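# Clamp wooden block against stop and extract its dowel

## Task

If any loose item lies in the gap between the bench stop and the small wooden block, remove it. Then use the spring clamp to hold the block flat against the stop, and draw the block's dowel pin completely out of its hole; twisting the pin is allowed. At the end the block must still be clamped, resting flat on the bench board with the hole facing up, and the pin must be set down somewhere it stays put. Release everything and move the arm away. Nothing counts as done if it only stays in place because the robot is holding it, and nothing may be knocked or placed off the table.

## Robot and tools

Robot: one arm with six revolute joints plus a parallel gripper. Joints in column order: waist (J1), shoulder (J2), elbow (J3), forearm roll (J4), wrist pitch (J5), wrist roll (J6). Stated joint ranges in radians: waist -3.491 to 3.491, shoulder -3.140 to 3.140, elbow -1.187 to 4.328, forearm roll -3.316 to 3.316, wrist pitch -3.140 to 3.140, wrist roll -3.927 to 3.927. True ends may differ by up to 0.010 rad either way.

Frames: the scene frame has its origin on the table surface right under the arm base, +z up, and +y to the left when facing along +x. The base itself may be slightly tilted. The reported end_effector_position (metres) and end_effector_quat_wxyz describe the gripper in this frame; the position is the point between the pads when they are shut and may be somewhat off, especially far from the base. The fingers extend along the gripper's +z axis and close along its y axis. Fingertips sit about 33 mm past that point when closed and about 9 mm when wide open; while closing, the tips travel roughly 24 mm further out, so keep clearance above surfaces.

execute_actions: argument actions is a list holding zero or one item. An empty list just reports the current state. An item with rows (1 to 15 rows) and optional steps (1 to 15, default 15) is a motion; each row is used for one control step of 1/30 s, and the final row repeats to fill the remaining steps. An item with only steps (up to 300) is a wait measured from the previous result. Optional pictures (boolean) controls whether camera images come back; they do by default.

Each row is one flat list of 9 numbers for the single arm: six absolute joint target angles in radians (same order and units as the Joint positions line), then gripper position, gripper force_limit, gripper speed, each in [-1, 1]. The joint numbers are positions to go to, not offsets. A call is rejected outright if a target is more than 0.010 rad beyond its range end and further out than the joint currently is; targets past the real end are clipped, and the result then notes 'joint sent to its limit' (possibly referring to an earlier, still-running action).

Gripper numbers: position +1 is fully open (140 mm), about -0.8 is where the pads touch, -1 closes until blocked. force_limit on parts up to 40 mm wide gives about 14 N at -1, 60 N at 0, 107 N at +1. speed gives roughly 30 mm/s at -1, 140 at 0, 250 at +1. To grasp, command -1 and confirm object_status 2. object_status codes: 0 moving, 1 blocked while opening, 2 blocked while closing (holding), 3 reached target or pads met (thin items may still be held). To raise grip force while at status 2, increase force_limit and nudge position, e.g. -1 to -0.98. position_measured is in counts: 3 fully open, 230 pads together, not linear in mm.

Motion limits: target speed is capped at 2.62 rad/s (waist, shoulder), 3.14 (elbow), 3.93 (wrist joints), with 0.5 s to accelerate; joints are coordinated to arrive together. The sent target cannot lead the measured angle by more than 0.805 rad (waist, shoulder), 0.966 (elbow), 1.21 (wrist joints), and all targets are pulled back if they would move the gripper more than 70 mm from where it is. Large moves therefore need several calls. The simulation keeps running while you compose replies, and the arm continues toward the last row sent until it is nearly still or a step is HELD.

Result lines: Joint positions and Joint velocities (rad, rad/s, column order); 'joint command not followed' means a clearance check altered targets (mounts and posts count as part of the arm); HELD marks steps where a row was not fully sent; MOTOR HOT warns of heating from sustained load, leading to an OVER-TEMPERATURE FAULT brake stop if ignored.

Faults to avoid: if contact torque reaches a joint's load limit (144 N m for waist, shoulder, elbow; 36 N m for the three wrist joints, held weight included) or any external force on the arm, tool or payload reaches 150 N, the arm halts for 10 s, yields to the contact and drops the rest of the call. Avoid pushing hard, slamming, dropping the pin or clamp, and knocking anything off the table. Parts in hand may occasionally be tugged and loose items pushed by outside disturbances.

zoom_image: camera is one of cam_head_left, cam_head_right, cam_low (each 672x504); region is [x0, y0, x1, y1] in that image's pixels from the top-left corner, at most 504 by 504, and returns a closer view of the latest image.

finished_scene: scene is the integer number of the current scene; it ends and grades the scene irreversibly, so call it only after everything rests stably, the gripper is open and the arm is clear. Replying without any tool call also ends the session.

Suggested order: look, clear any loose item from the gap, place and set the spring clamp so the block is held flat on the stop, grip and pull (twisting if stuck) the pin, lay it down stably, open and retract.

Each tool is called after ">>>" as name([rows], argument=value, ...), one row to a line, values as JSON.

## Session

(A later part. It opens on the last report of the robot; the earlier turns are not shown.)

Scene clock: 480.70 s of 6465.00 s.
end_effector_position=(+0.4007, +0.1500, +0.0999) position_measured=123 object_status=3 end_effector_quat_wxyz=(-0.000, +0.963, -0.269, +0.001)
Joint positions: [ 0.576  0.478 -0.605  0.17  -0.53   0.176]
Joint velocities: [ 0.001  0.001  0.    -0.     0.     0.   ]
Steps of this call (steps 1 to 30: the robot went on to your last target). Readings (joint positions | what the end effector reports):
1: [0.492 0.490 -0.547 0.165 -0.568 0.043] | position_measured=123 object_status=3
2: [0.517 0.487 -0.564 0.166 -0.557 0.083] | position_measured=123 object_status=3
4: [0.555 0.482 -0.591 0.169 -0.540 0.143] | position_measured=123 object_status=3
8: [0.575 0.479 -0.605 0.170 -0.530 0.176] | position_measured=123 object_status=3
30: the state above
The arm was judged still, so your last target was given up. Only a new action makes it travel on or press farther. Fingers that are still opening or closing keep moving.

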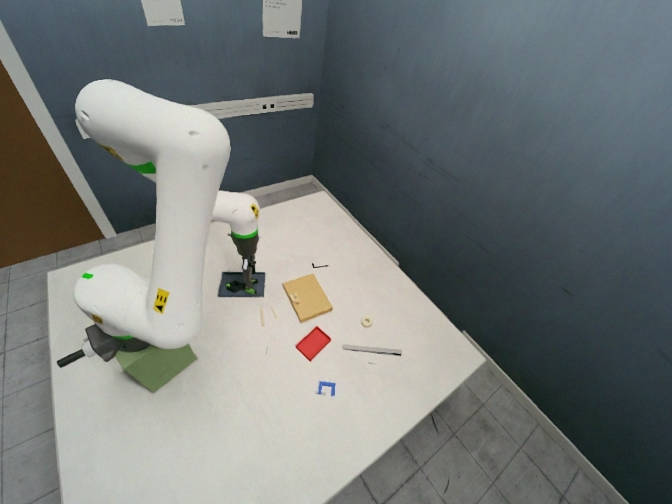

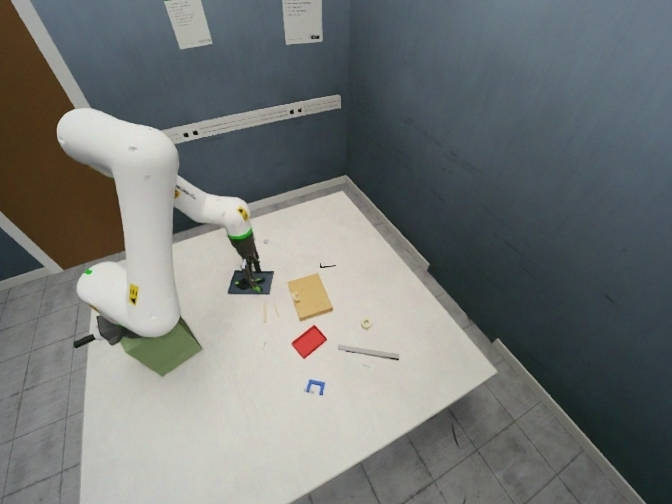

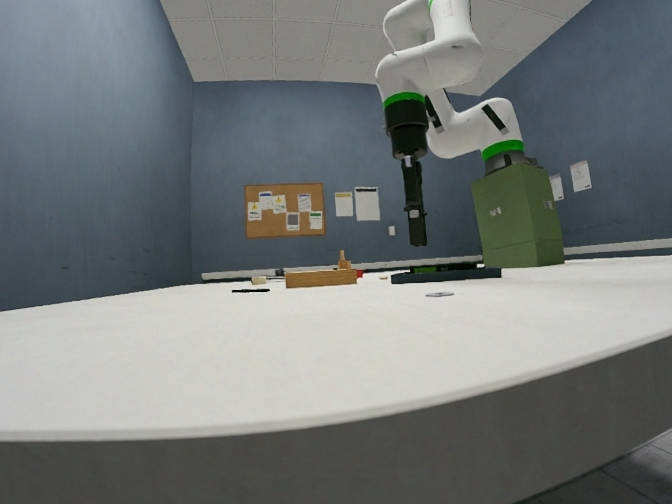

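>>> zoom_image(camera="cam_head_left", region=[205, 245, 285, 305])

>>> zoom_image(camera="cam_head_right", region=[210, 245, 290, 305])

>>> zoom_image(camera="cam_low", region=[380, 215, 510, 295])

Region (205, 245, 285, 305) of cam_head_left's 672x504 image, scaled by 6.300, with more detail than that image has; it fills the top 378 rows of this view, and the rest is white.

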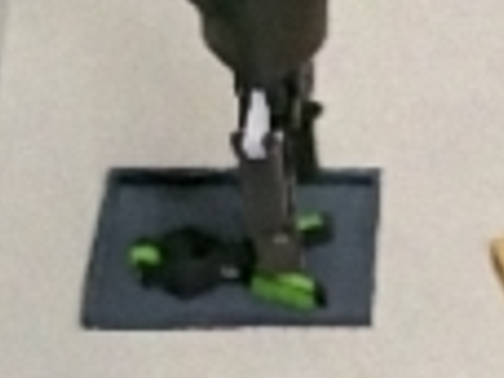

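Region (210, 245, 290, 305) of cam_head_right's 672x504 image, scaled by 6.300, with more detail than that image has; it fills the top 378 rows of this view, and the rest is white.

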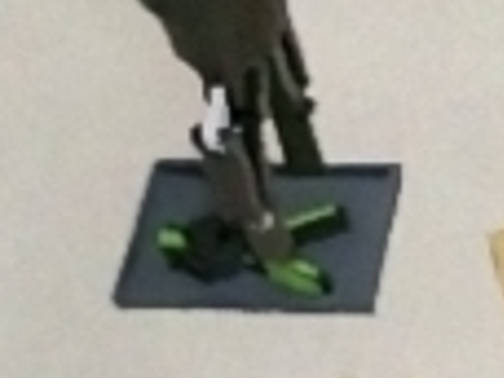

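Region (380, 215, 510, 295) of cam_low's 672x504 image, scaled by 3.877, with more detail than that image has; it fills the top 310 rows of this view, and the rest is white.

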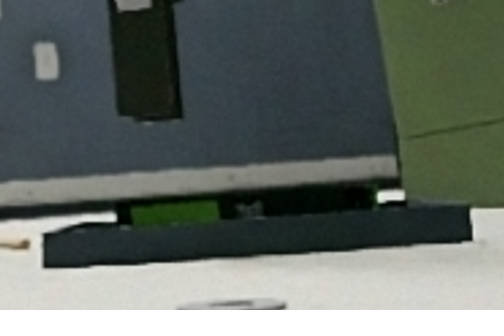

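>>> execute_actions([
  {"rows": [[0.5790, 0.5683, -0.6068, 0.2010, -0.4407, 0.1372, 0.15, -0.6, 0.0]], "steps": 15},
], pictures=false)

>>> execute_actions([
  {"steps": 10},
])

Scene clock: 505.20 s of 6465.00 s.
end_effector_position=(+0.3993, +0.1556, +0.0649) position_measured=110 object_status=3 end_effector_quat_wxyz=(-0.000, +0.963, -0.269, +0.001)
Joint positions: [ 0.579  0.568 -0.607  0.201 -0.441  0.137]
Joint velocities: [-0.     0.001 -0.    -0.001  0.001 -0.   ]
Steps of this call (steps 1 to 90: nothing new was sent; then 21.00 s passed at rest; steps 91 to 105: all 15 steps of this action). Readings (joint positions | what the end effector reports):
91: [0.576 0.479 -0.605 0.170 -0.530 0.176] | position_measured=123 object_status=0
92: [0.576 0.481 -0.605 0.171 -0.527 0.175] | position_measured=120 object_status=0
94: [0.577 0.503 -0.606 0.178 -0.505 0.165] | position_measured=110 object_status=0
98: [0.579 0.565 -0.607 0.199 -0.445 0.139] | position_measured=110 object_status=0
105: the state above

Scene clock: 505.53 s of 6465.00 s.
end_effector_position=(+0.3993, +0.1556, +0.0648) position_measured=110 object_status=3 end_effector_quat_wxyz=(-0.000, +0.963, -0.269, +0.001)
Joint positions: [ 0.579  0.568 -0.607  0.201 -0.441  0.137]
Joint velocities: [ 0.001 -0.     0.    -0.001 -0.     0.001]
Steps of this call (steps 1 to 10: the robot went on to your last target). Readings (joint positions | what the end effector reports):
1: [0.579 0.568 -0.607 0.201 -0.441 0.137] | position_measured=110 object_status=3
2: [0.579 0.568 -0.607 0.201 -0.441 0.137] | position_measured=110 object_status=3
4: [0.579 0.568 -0.607 0.201 -0.441 0.137] | position_measured=110 object_status=3
8: [0.579 0.568 -0.607 0.201 -0.441 0.137] | position_measured=110 object_status=3
10: the state above

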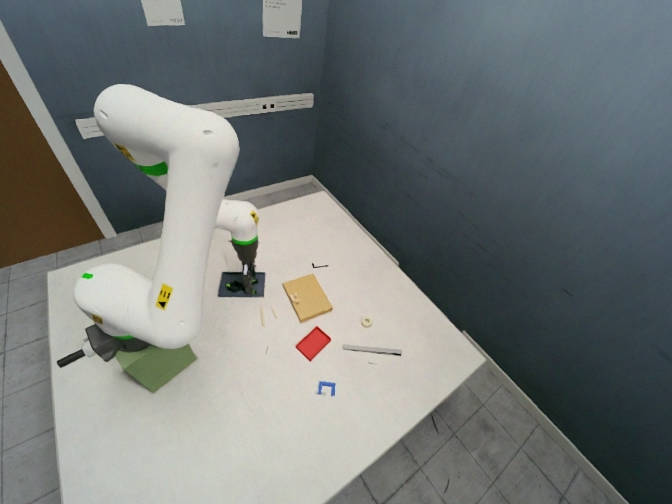

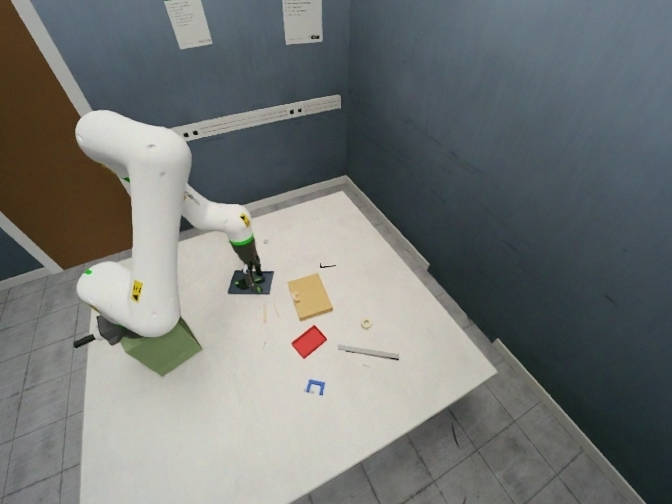

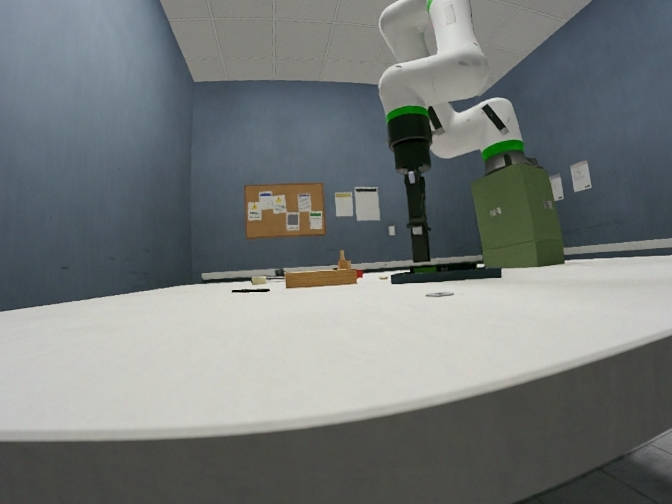

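>>> zoom_image(camera="cam_head_left", region=[205, 245, 285, 305])

>>> zoom_image(camera="cam_head_right", region=[210, 245, 290, 305])

>>> zoom_image(camera="cam_low", region=[380, 215, 510, 295])

Region (205, 245, 285, 305) of cam_head_left's 672x504 image, scaled by 6.300, with more detail than that image has; it fills the top 378 rows of this view, and the rest is white.

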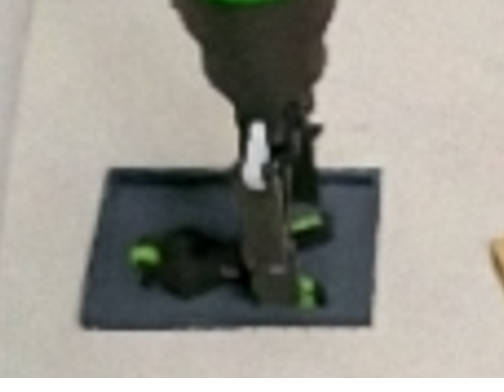

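Region (210, 245, 290, 305) of cam_head_right's 672x504 image, scaled by 6.300, with more detail than that image has; it fills the top 378 rows of this view, and the rest is white.

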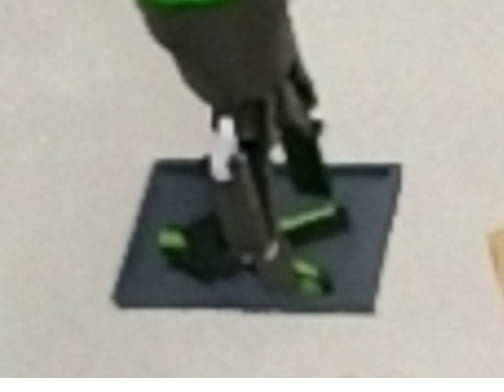

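Region (380, 215, 510, 295) of cam_low's 672x504 image, scaled by 3.877, with more detail than that image has; it fills the top 310 rows of this view, and the rest is white.

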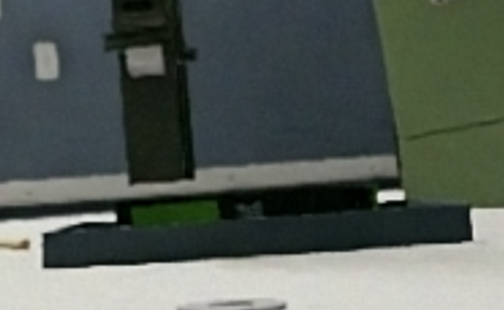

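>>> execute_actions([
  {"rows": [[0.5810, 0.6002, -0.5925, 0.2091, -0.4234, 0.1263, 0.2, -0.6, 0.0]], "steps": 15},
])

>>> zoom_image(camera="cam_head_left", region=[205, 245, 285, 305])

>>> zoom_image(camera="cam_head_right", region=[210, 245, 290, 305])

Scene clock: 557.50 s of 6465.00 s.
end_effector_position=(+0.4026, +0.1607, +0.0551) position_measured=104 object_status=3 end_effector_quat_wxyz=(-0.000, +0.963, -0.269, +0.001)
Joint positions: [ 0.581  0.6   -0.593  0.209 -0.423  0.126]
Joint velocities: [ 0.001  0.     0.     0.001 -0.    -0.001]
Steps of this call (steps 1 to 15: the robot went on to your last target; steps 16 to 90: nothing new was sent; then 48.47 s passed at rest; steps 91 to 105: all 15 steps of this action). Readings (joint positions | what the end effector reports):
91: [0.579 0.568 -0.607 0.201 -0.441 0.137] | position_measured=110 object_status=0
92: [0.579 0.571 -0.605 0.202 -0.439 0.136] | position_measured=107 object_status=0
94: [0.580 0.589 -0.597 0.206 -0.429 0.130] | position_measured=104 object_status=0
98: [0.581 0.600 -0.593 0.209 -0.424 0.126] | position_measured=104 object_status=3
105: the state above

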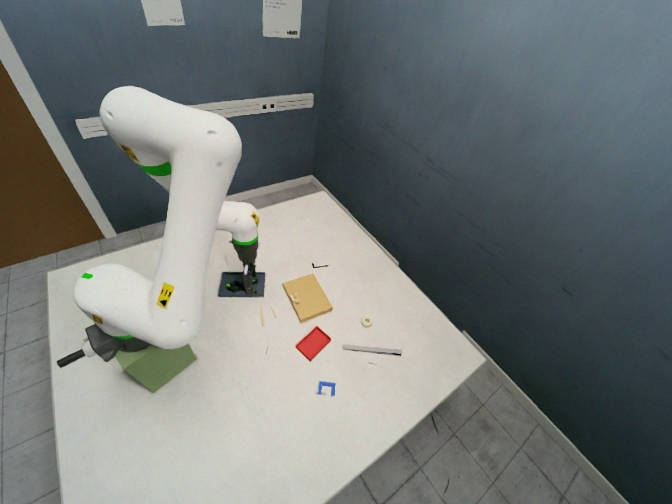

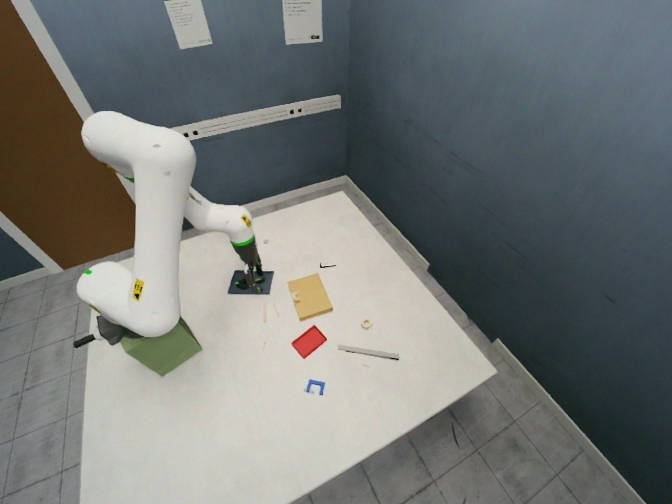

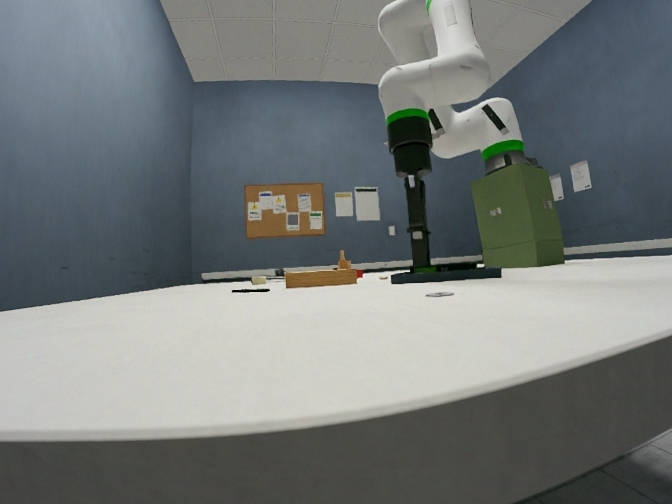

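Region (205, 245, 285, 305) of cam_head_left's 672x504 image, scaled by 6.300, with more detail than that image has; it fills the top 378 rows of this view, and the rest is white.

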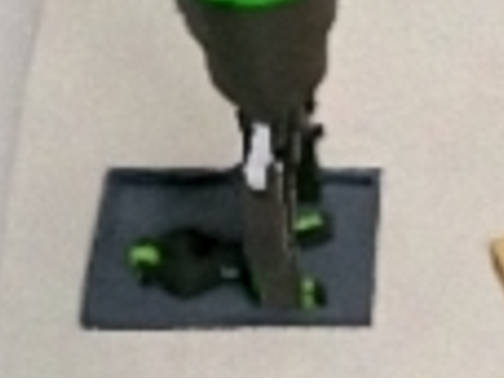

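Region (210, 245, 290, 305) of cam_head_right's 672x504 image, scaled by 6.300, with more detail than that image has; it fills the top 378 rows of this view, and the rest is white.

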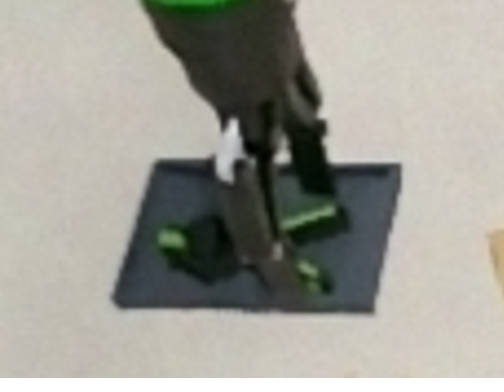

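>>> execute_actions([
  {"rows": [[0.6039, 0.5948, -0.6104, 0.2121, -0.4130, 0.1001, 0.2, -0.6, 0.0]], "steps": 10},
], pictures=false)

>>> execute_actions([
  {"rows": [[0.6000, 0.6256, -0.6101, 0.2280, -0.3832, 0.0863, 0.2, -0.6, 0.0]], "steps": 15},
])

>>> zoom_image(camera="cam_head_left", region=[205, 245, 285, 305])

>>> zoom_image(camera="cam_head_right", region=[210, 245, 290, 305])

>>> zoom_image(camera="cam_low", region=[380, 215, 510, 295])

Scene clock: 595.00 s of 6465.00 s.
end_effector_position=(+0.3937, +0.1656, +0.0548) position_measured=104 object_status=3 end_effector_quat_wxyz=(-0.000, +0.963, -0.269, +0.001)
Joint positions: [ 0.604  0.595 -0.61   0.212 -0.413  0.1  ]
Joint velocities: [ 0.    -0.001 -0.001 -0.003  0.001 -0.002]
Steps of this call (steps 1 to 15: the robot went on to your last target; steps 16 to 90: nothing new was sent; then 34.17 s passed at rest; steps 91 to 100: all 10 steps of this action). Readings (joint positions | what the end effector reports):
91: [0.581 0.600 -0.592 0.209 -0.423 0.126] | position_measured=104 object_status=3
92: [0.584 0.600 -0.594 0.210 -0.422 0.123] | position_measured=104 object_status=3
94: [0.598 0.597 -0.606 0.211 -0.416 0.106] | position_measured=104 object_status=3
98: [0.604 0.595 -0.610 0.212 -0.413 0.100] | position_measured=104 object_status=3
100: the state above

Scene clock: 605.23 s of 6465.00 s.
end_effector_position=(+0.3941, +0.1656, +0.0446) position_measured=104 object_status=3 end_effector_quat_wxyz=(+0.000, +0.963, -0.269, +0.001)
Joint positions: [ 0.6    0.621 -0.61   0.228 -0.387  0.087]
Joint velocities: [ 0.001  0.    -0.001 -0.001  0.001 -0.   ]
FORCE FAULT: contact force on the arm reached its limit, and the arm stopped for 10 seconds. The contact can be on any part of the arm, not only on its tool. The arm's remaining commands of this call were not run. The arm holds still and accepts commands again. Move the arm away from the contact; if what it grips holds it there, let go first. Pushing or pulling that hard again can fault the arm again.
The stop began at step 7 of this call (marked STOPPED below). From that step on the arm followed nothing that you had sent. 9 steps, steps kept back included, did not run and will not run. Nothing is kept back now, and the robot has no last target.
Steps of this call (steps 1 to 6: the first 6 steps of this action; steps 7 to 307: the stop). Readings (joint positions | what the end effector reports):
1: [0.604 0.595 -0.610 0.212 -0.413 0.100] | position_measured=104 object_status=3
2: [0.604 0.597 -0.610 0.214 -0.410 0.099] | position_measured=104 object_status=3
4: [0.601 0.615 -0.610 0.223 -0.393 0.091] | position_measured=104 object_status=3
7: [0.600 0.623 -0.610 0.228 -0.386 0.087] | position_measured=104 object_status=3 STOPPED
8: [0.600 0.622 -0.610 0.228 -0.387 0.087] | position_measured=104 object_status=3
307: the state above

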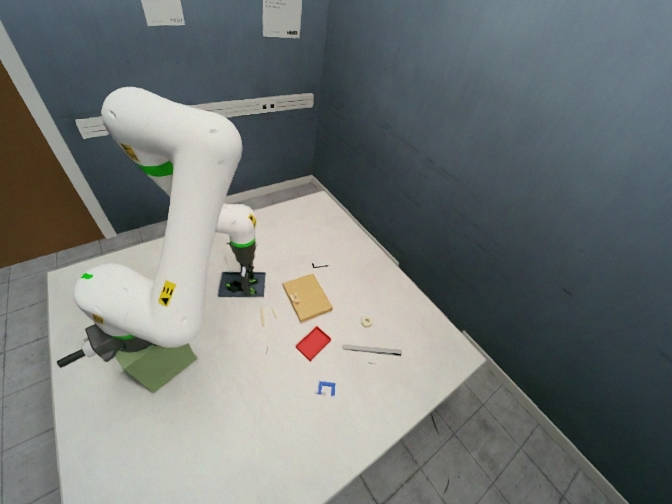

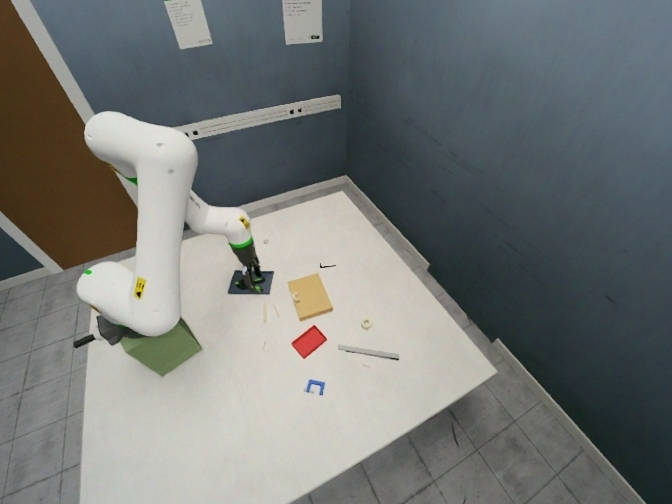

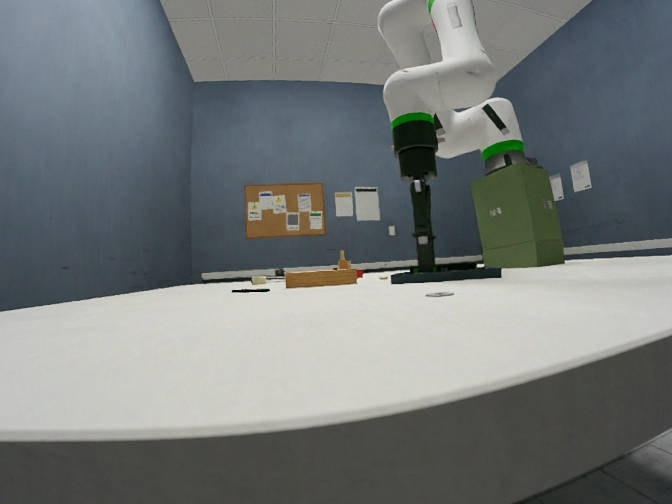

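Region (205, 245, 285, 305) of cam_head_left's 672x504 image, scaled by 6.300, with more detail than that image has; it fills the top 378 rows of this view, and the rest is white.

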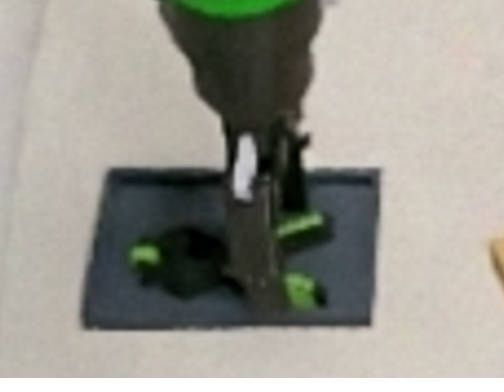

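Region (210, 245, 290, 305) of cam_head_right's 672x504 image, scaled by 6.300, with more detail than that image has; it fills the top 378 rows of this view, and the rest is white.

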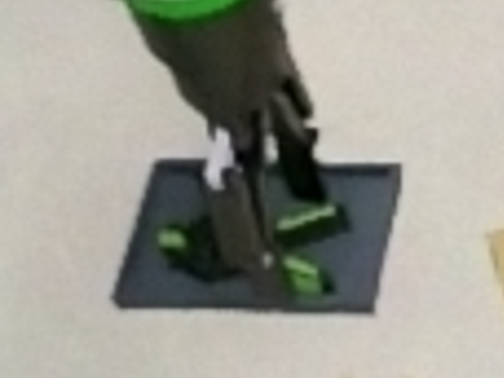

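Region (380, 215, 510, 295) of cam_low's 672x504 image, scaled by 3.877, with more detail than that image has; it fills the top 310 rows of this view, and the rest is white.

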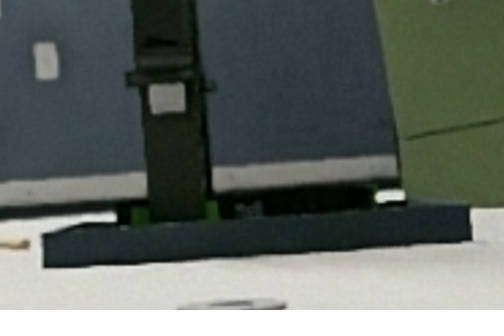

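>>> execute_actions([
  {"rows": [[0.6020, 0.6100, -0.6103, 0.2200, -0.3983, 0.0933, 0.2, -0.6, 0.0],[0.6020, 0.6100, -0.6103, 0.2200, -0.3983, 0.0933, 0.2, -0.6, 0.0],[0.6020, 0.6100, -0.6103, 0.2200, -0.3983, 0.0933, 0.2, -0.6, 0.0],[0.6020, 0.6100, -0.6103, 0.2200, -0.3983, 0.0933, 0.2, -0.6, 0.0],[0.6020, 0.6100, -0.6103, 0.2200, -0.3983, 0.0933, 0.2, -0.6, 0.0],[0.6020, 0.6100, -0.6103, 0.2200, -0.3983, 0.0933, 0.2, -0.6, 0.0],[0.6020, 0.6100, -0.6103, 0.2200, -0.3983, 0.0933, 0.05, -0.6, 0.0]], "steps": 15},
])

>>> zoom_image(camera="cam_head_left", region=[205, 245, 285, 305])

>>> zoom_image(camera="cam_head_right", region=[210, 245, 290, 305])

Scene clock: 636.63 s of 6465.00 s.
end_effector_position=(+0.3938, +0.1656, +0.0490) position_measured=123 object_status=0 end_effector_quat_wxyz=(+0.000, +0.963, -0.269, +0.001)
Joint positions: [ 0.602  0.61  -0.61   0.22  -0.398  0.093]
Joint velocities: [-0.001  0.     0.    -0.     0.     0.001]
Steps of this call (steps 1 to 90: nothing new was sent; then 27.90 s passed at rest; steps 91 to 105: all 15 steps of this action). Readings (joint positions | what the end effector reports):
91: [0.600 0.621 -0.610 0.228 -0.387 0.087] | position_measured=104 object_status=3
92: [0.601 0.619 -0.610 0.226 -0.389 0.088] | position_measured=104 object_status=3
94: [0.602 0.612 -0.610 0.221 -0.397 0.092] | position_measured=104 object_status=3
98: [0.602 0.610 -0.610 0.220 -0.398 0.093] | position_measured=107 object_status=0
105: the state above

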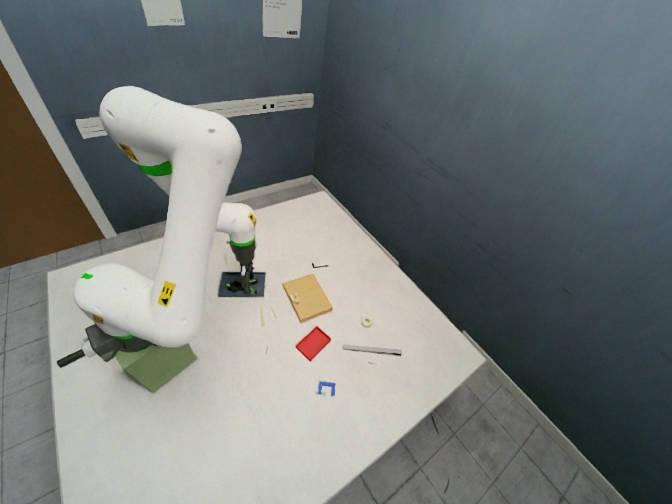

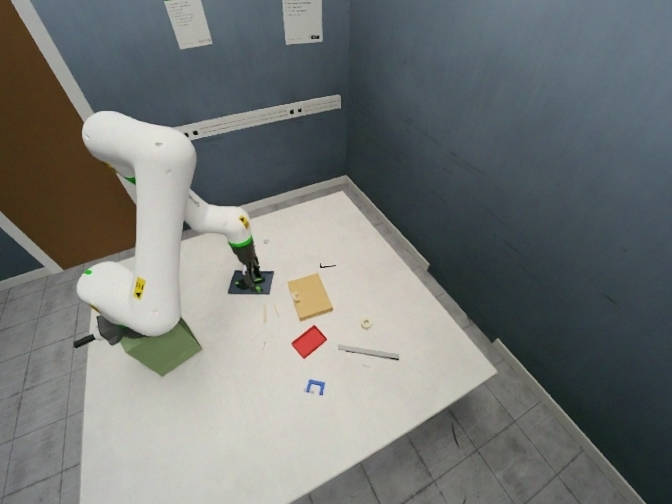

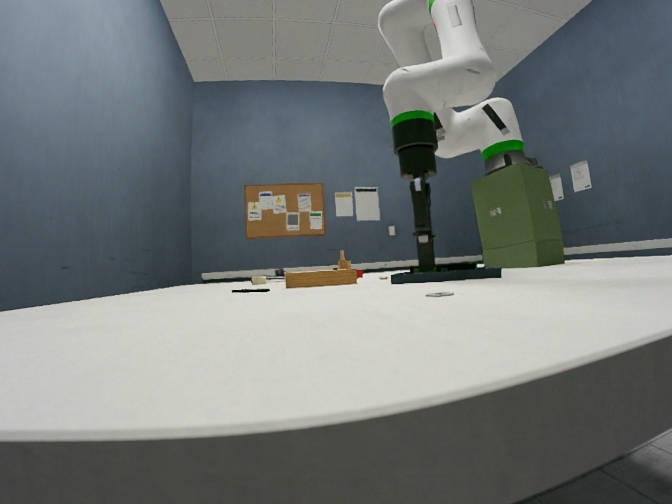

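Region (205, 245, 285, 305) of cam_head_left's 672x504 image, scaled by 6.300, with more detail than that image has; it fills the top 378 rows of this view, and the rest is white.

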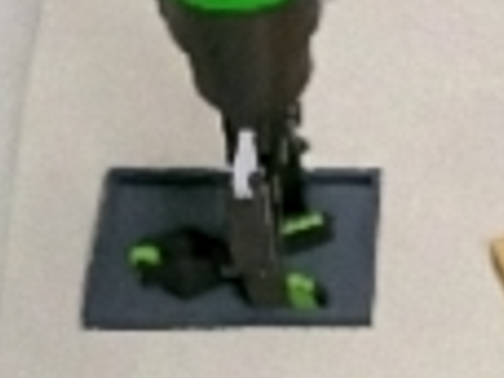

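Region (210, 245, 290, 305) of cam_head_right's 672x504 image, scaled by 6.300, with more detail than that image has; it fills the top 378 rows of this view, and the rest is white.

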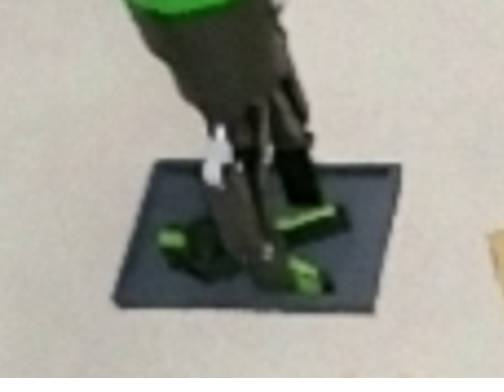

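>>> execute_actions([
  {"rows": [[0.6013, 0.6152, -0.6102, 0.2227, -0.3932, 0.0910, 0.05, -0.6, 0.0]], "steps": 8},
], pictures=false)

>>> execute_actions([
  {"rows": [[0.6008, 0.6191, -0.6102, 0.2247, -0.3894, 0.0892, 0.05, -0.6, 0.0]], "steps": 8},
], pictures=false)

Scene clock: 646.93 s of 6465.00 s.
end_effector_position=(+0.3938, +0.1656, +0.0470) position_measured=123 object_status=3 end_effector_quat_wxyz=(+0.000, +0.963, -0.269, +0.001)
Joint positions: [ 0.601  0.615 -0.61   0.223 -0.393  0.091]
Joint velocities: [ 0.002  0.002  0.     0.    -0.001 -0.002]
Steps of this call (steps 1 to 15: the robot went on to your last target; steps 16 to 90: nothing new was sent; then 7.03 s passed at rest; steps 91 to 98: all 8 steps of this action). Readings (joint positions | what the end effector reports):
91: [0.602 0.610 -0.610 0.220 -0.398 0.093] | position_measured=123 object_status=3
92: [0.602 0.611 -0.610 0.220 -0.397 0.093] | position_measured=123 object_status=3
94: [0.602 0.614 -0.610 0.222 -0.394 0.091] | position_measured=123 object_status=3
98: the state above

Scene clock: 647.20 s of 6465.00 s.
end_effector_position=(+0.3939, +0.1656, +0.0455) position_measured=123 object_status=3 end_effector_quat_wxyz=(-0.000, +0.963, -0.269, +0.001)
Joint positions: [ 0.601  0.619 -0.61   0.225 -0.389  0.089]
Joint velocities: [-0.001  0.001  0.     0.     0.001 -0.001]
Steps of this call (steps 1 to 8: all 8 steps of this action). Readings (joint positions | what the end effector reports):
1: [0.601 0.615 -0.610 0.223 -0.393 0.091] | position_measured=123 object_status=3
2: [0.601 0.616 -0.610 0.223 -0.392 0.090] | position_measured=123 object_status=3
4: [0.601 0.618 -0.610 0.225 -0.390 0.089] | position_measured=123 object_status=3
8: the state above

>>> execute_actions([
  {"rows": [[0.6003, 0.6230, -0.6101, 0.2267, -0.3856, 0.0875, 0.05, -0.6, 0.0]], "steps": 8},
], pictures=false)

>>> execute_actions([
  {"rows": [[0.5998, 0.6269, -0.6101, 0.2287, -0.3818, 0.0857, 0.05, -0.6, 0.0]], "steps": 8},
], pictures=false)

Scene clock: 652.83 s of 6465.00 s.
end_effector_position=(+0.3939, +0.1657, +0.0440) position_measured=123 object_status=3 end_effector_quat_wxyz=(-0.000, +0.963, -0.269, +0.001)
Joint positions: [ 0.6    0.623 -0.61   0.227 -0.386  0.088]
Joint velocities: [-0.002  0.002  0.     0.001  0.    -0.001]
Steps of this call (steps 1 to 15: the robot went on to your last target; steps 16 to 90: nothing new was sent; then 2.37 s passed at rest; steps 91 to 98: all 8 steps of this action). Readings (joint positions | what the end effector reports):
91: [0.601 0.619 -0.610 0.225 -0.389 0.089] | position_measured=123 object_status=3
92: [0.601 0.620 -0.610 0.225 -0.388 0.089] | position_measured=123 object_status=3
94: [0.600 0.622 -0.610 0.226 -0.386 0.088] | position_measured=123 object_status=3
98: the state above

Scene clock: 653.10 s of 6465.00 s.
end_effector_position=(+0.3937, +0.1655, +0.0422) position_measured=123 object_status=3 end_effector_quat_wxyz=(+0.000, +0.963, -0.269, +0.000)
Joint positions: [ 0.6    0.627 -0.61   0.229 -0.382  0.086]
Joint velocities: [ 0.001 -0.001 -0.     0.001  0.001 -0.001]
Steps of this call (steps 1 to 8: all 8 steps of this action). Readings (joint positions | what the end effector reports):
1: [0.600 0.623 -0.610 0.227 -0.386 0.087] | position_measured=123 object_status=3
2: [0.600 0.625 -0.610 0.227 -0.384 0.087] | position_measured=123 object_status=3
4: [0.600 0.627 -0.610 0.228 -0.382 0.086] | position_measured=123 object_status=3
8: the state above

>>> execute_actions([
  {"rows": [[0.5998, 0.6269, -0.6101, 0.2287, -0.3818, 0.0857, -1.0, 0.3, -0.6]], "steps": 15},
], pictures=false)

>>> execute_actions([
  {"steps": 30},
])

>>> zoom_image(camera="cam_head_left", region=[205, 245, 285, 305])

>>> zoom_image(camera="cam_head_right", region=[210, 245, 290, 305])

Scene clock: 661.57 s of 6465.00 s.
end_effector_position=(+0.3939, +0.1657, +0.0425) position_measured=176 object_status=0 end_effector_quat_wxyz=(-0.000, +0.963, -0.269, +0.001)
Joint positions: [ 0.6    0.627 -0.61   0.229 -0.382  0.086]
Joint velocities: [ 0.001 -0.    -0.     0.002  0.001  0.001]
Steps of this call (steps 1 to 15: the robot went on to your last target; steps 16 to 90: nothing new was sent; then 4.97 s passed at rest; steps 91 to 105: all 15 steps of this action). Readings (joint positions | what the end effector reports):
91: [0.600 0.627 -0.610 0.229 -0.382 0.086] | position_measured=123 object_status=0
92: [0.600 0.627 -0.610 0.229 -0.382 0.086] | position_measured=124 object_status=0
94: [0.600 0.627 -0.610 0.229 -0.382 0.086] | position_measured=132 object_status=0
98: [0.600 0.627 -0.610 0.229 -0.382 0.086] | position_measured=148 object_status=0
105: the state above

Scene clock: 662.57 s of 6465.00 s.
end_effector_position=(+0.3938, +0.1656, +0.0424) position_measured=204 object_status=2 end_effector_quat_wxyz=(-0.000, +0.963, -0.269, +0.001)
Joint positions: [ 0.6    0.627 -0.61   0.229 -0.382  0.086]
Joint velocities: [-0.001 -0.001  0.    -0.001  0.     0.   ]
Steps of this call (steps 1 to 15: the robot went on to your last target; steps 16 to 30: nothing new was sent). Readings (joint positions | what the end effector reports):
1: [0.600 0.627 -0.610 0.229 -0.382 0.086] | position_measured=180 object_status=0
2: [0.600 0.627 -0.610 0.229 -0.382 0.086] | position_measured=184 object_status=0
4: [0.600 0.627 -0.610 0.229 -0.382 0.086] | position_measured=192 object_status=0
8: [0.600 0.627 -0.610 0.229 -0.382 0.086] | position_measured=204 object_status=0
30: the state above
The arm was judged still, so your last target was given up. Only a new action makes it travel on or press farther. Fingers that are still opening or closing keep moving.

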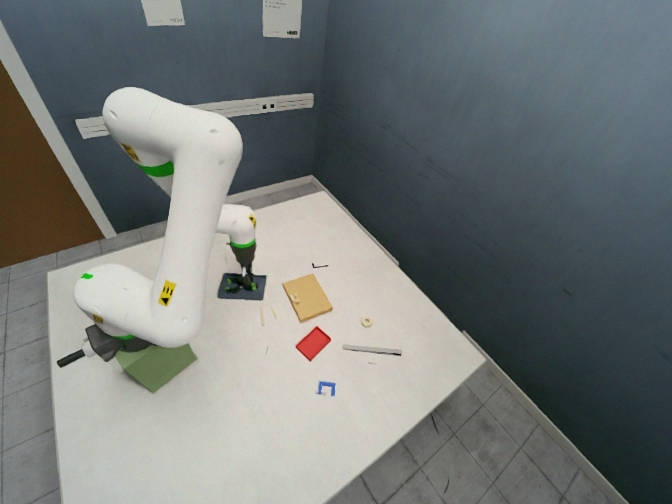

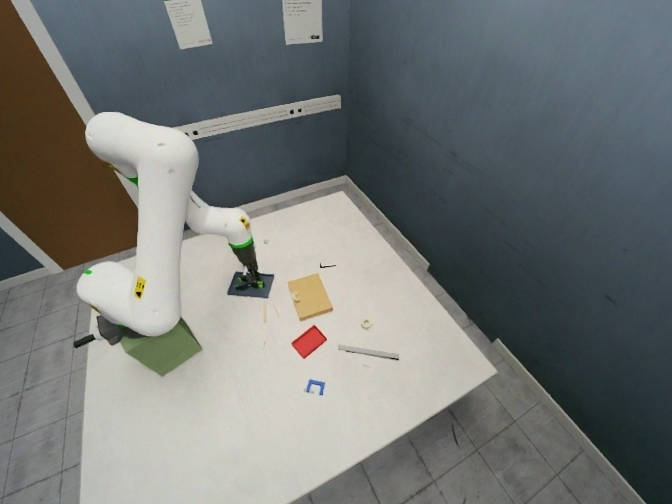

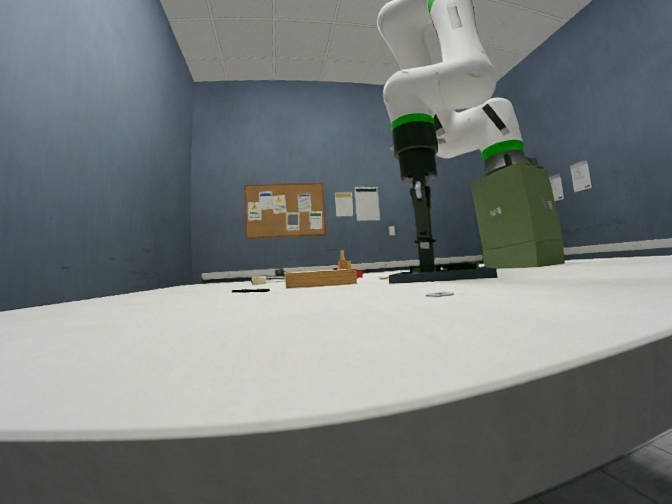

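Region (205, 245, 285, 305) of cam_head_left's 672x504 image, scaled by 6.300, with more detail than that image has; it fills the top 378 rows of this view, and the rest is white.

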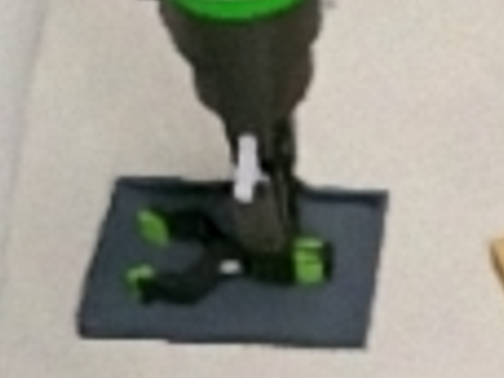

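Region (210, 245, 290, 305) of cam_head_right's 672x504 image, scaled by 6.300, with more detail than that image has; it fills the top 378 rows of this view, and the rest is white.

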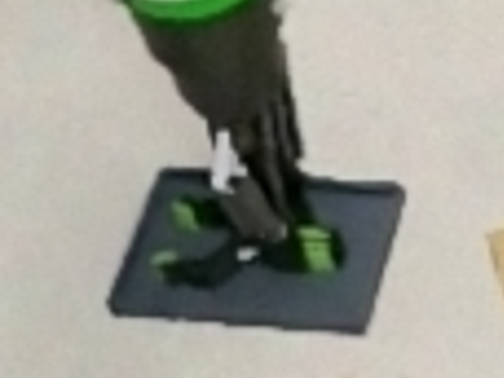

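>>> zoom_image(camera="cam_low", region=[380, 215, 510, 295])

>>> zoom_image(camera="cam_head_left", region=[220, 270, 265, 300])

Region (380, 215, 510, 295) of cam_low's 672x504 image, scaled by 3.877, with more detail than that image has; it fills the top 310 rows of this view, and the rest is white.

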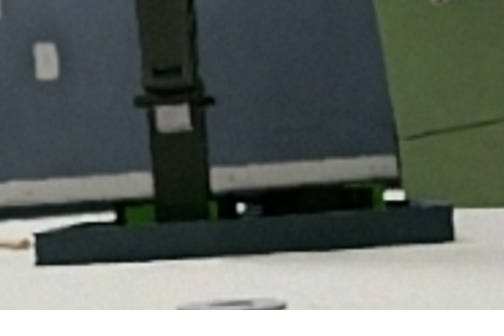

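Region (220, 270, 265, 300) of cam_head_left's 672x504 image, scaled by 11.200, with more detail than that image has.

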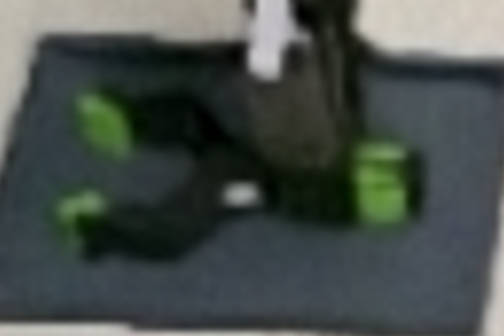

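>>> zoom_image(camera="cam_head_left", region=[270, 270, 340, 325])

>>> zoom_image(camera="cam_head_right", region=[270, 270, 340, 325])

Region (270, 270, 340, 325) of cam_head_left's 672x504 image, scaled by 7.200, with more detail than that image has; it fills the top 396 rows of this view, and the rest is white.

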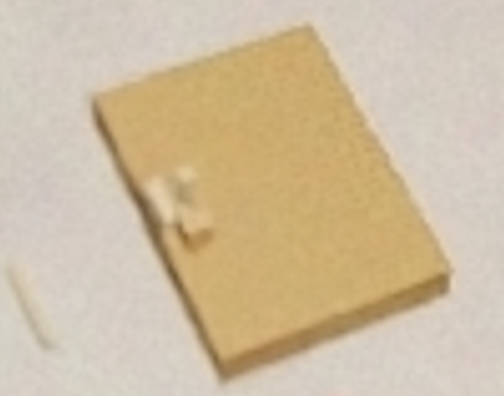

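Region (270, 270, 340, 325) of cam_head_right's 672x504 image, scaled by 7.200, with more detail than that image has; it fills the top 396 rows of this view, and the rest is white.

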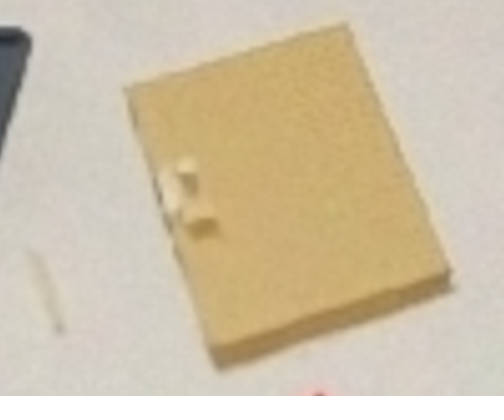

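>>> execute_actions([
  {"rows": [[0.6213, 0.4118, -0.5948, 0.1466, -0.6099, 0.1565, -1.0, 0.3, -0.6]], "steps": 15},
], pictures=false)

>>> execute_actions([
  {"steps": 15},
])

>>> zoom_image(camera="cam_low", region=[380, 190, 510, 290])

Scene clock: 714.83 s of 6465.00 s.
end_effector_position=(+0.3942, +0.1653, +0.1297) position_measured=205 object_status=2 end_effector_quat_wxyz=(+0.000, +0.963, -0.269, +0.001)
Joint positions: [ 0.621  0.412 -0.595  0.147 -0.61   0.156]
Joint velocities: [ 0.    -0.     0.     0.    -0.004  0.002]
Steps of this call (steps 1 to 90: nothing new was sent; then 48.77 s passed at rest; steps 91 to 105: all 15 steps of this action). Readings (joint positions | what the end effector reports):
91: [0.600 0.627 -0.610 0.229 -0.382 0.086] | position_measured=204 object_status=2
92: [0.600 0.625 -0.610 0.227 -0.385 0.086] | position_measured=204 object_status=2
94: [0.602 0.603 -0.609 0.219 -0.409 0.094] | position_measured=205 object_status=2
98: [0.613 0.494 -0.601 0.178 -0.522 0.129] | position_measured=205 object_status=2
105: the state above

Scene clock: 715.33 s of 6465.00 s.
end_effector_position=(+0.3942, +0.1654, +0.1298) position_measured=205 object_status=2 end_effector_quat_wxyz=(-0.000, +0.963, -0.269, +0.001)
Joint positions: [ 0.621  0.412 -0.595  0.147 -0.61   0.156]
Joint velocities: [ 0.003  0.    -0.     0.001  0.001 -0.001]
Steps of this call (steps 1 to 15: the robot went on to your last target). Readings (joint positions | what the end effector reports):
1: [0.621 0.412 -0.595 0.147 -0.610 0.156] | position_measured=205 object_status=2
2: [0.621 0.412 -0.595 0.147 -0.610 0.156] | position_measured=205 object_status=2
4: [0.621 0.412 -0.595 0.147 -0.610 0.156] | position_measured=205 object_status=2
8: [0.621 0.412 -0.595 0.147 -0.610 0.156] | position_measured=205 object_status=2
15: the state above
The arm was judged still, so your last target was given up. Only a new action makes it travel on or press farther. Fingers that are still opening or closing keep moving.

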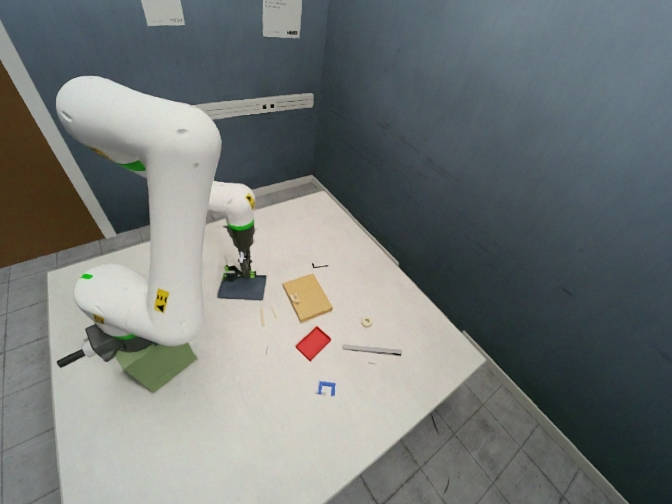

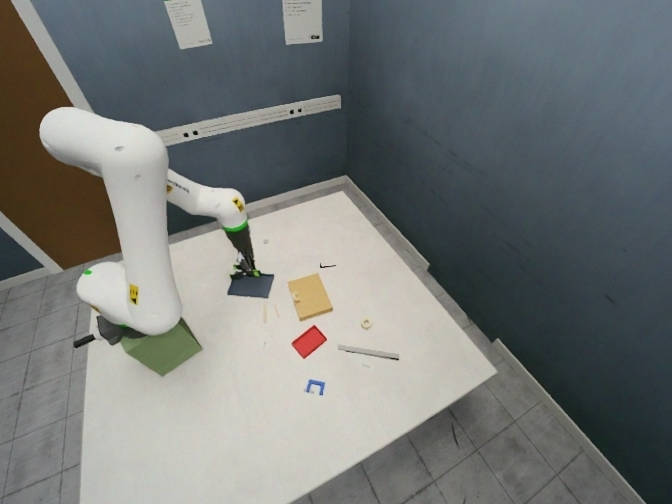

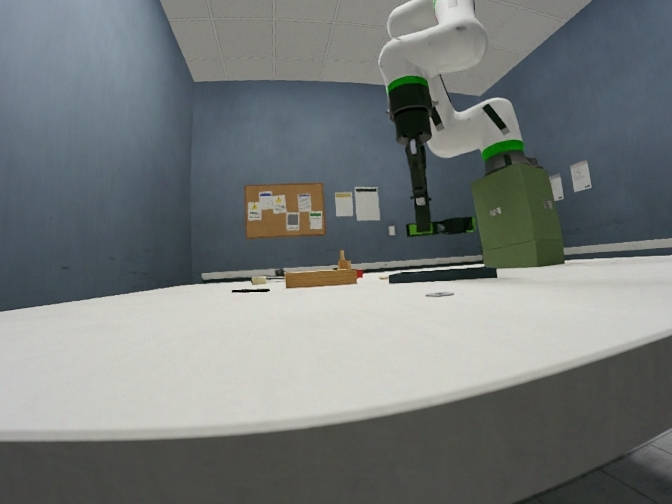

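Region (380, 190, 510, 290) of cam_low's 672x504 image, scaled by 3.877, with more detail than that image has; it fills the top 388 rows of this view, and the rest is white.

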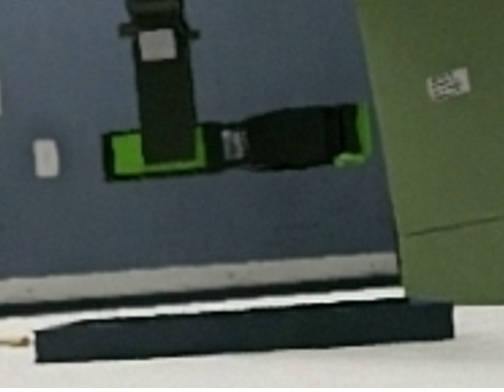

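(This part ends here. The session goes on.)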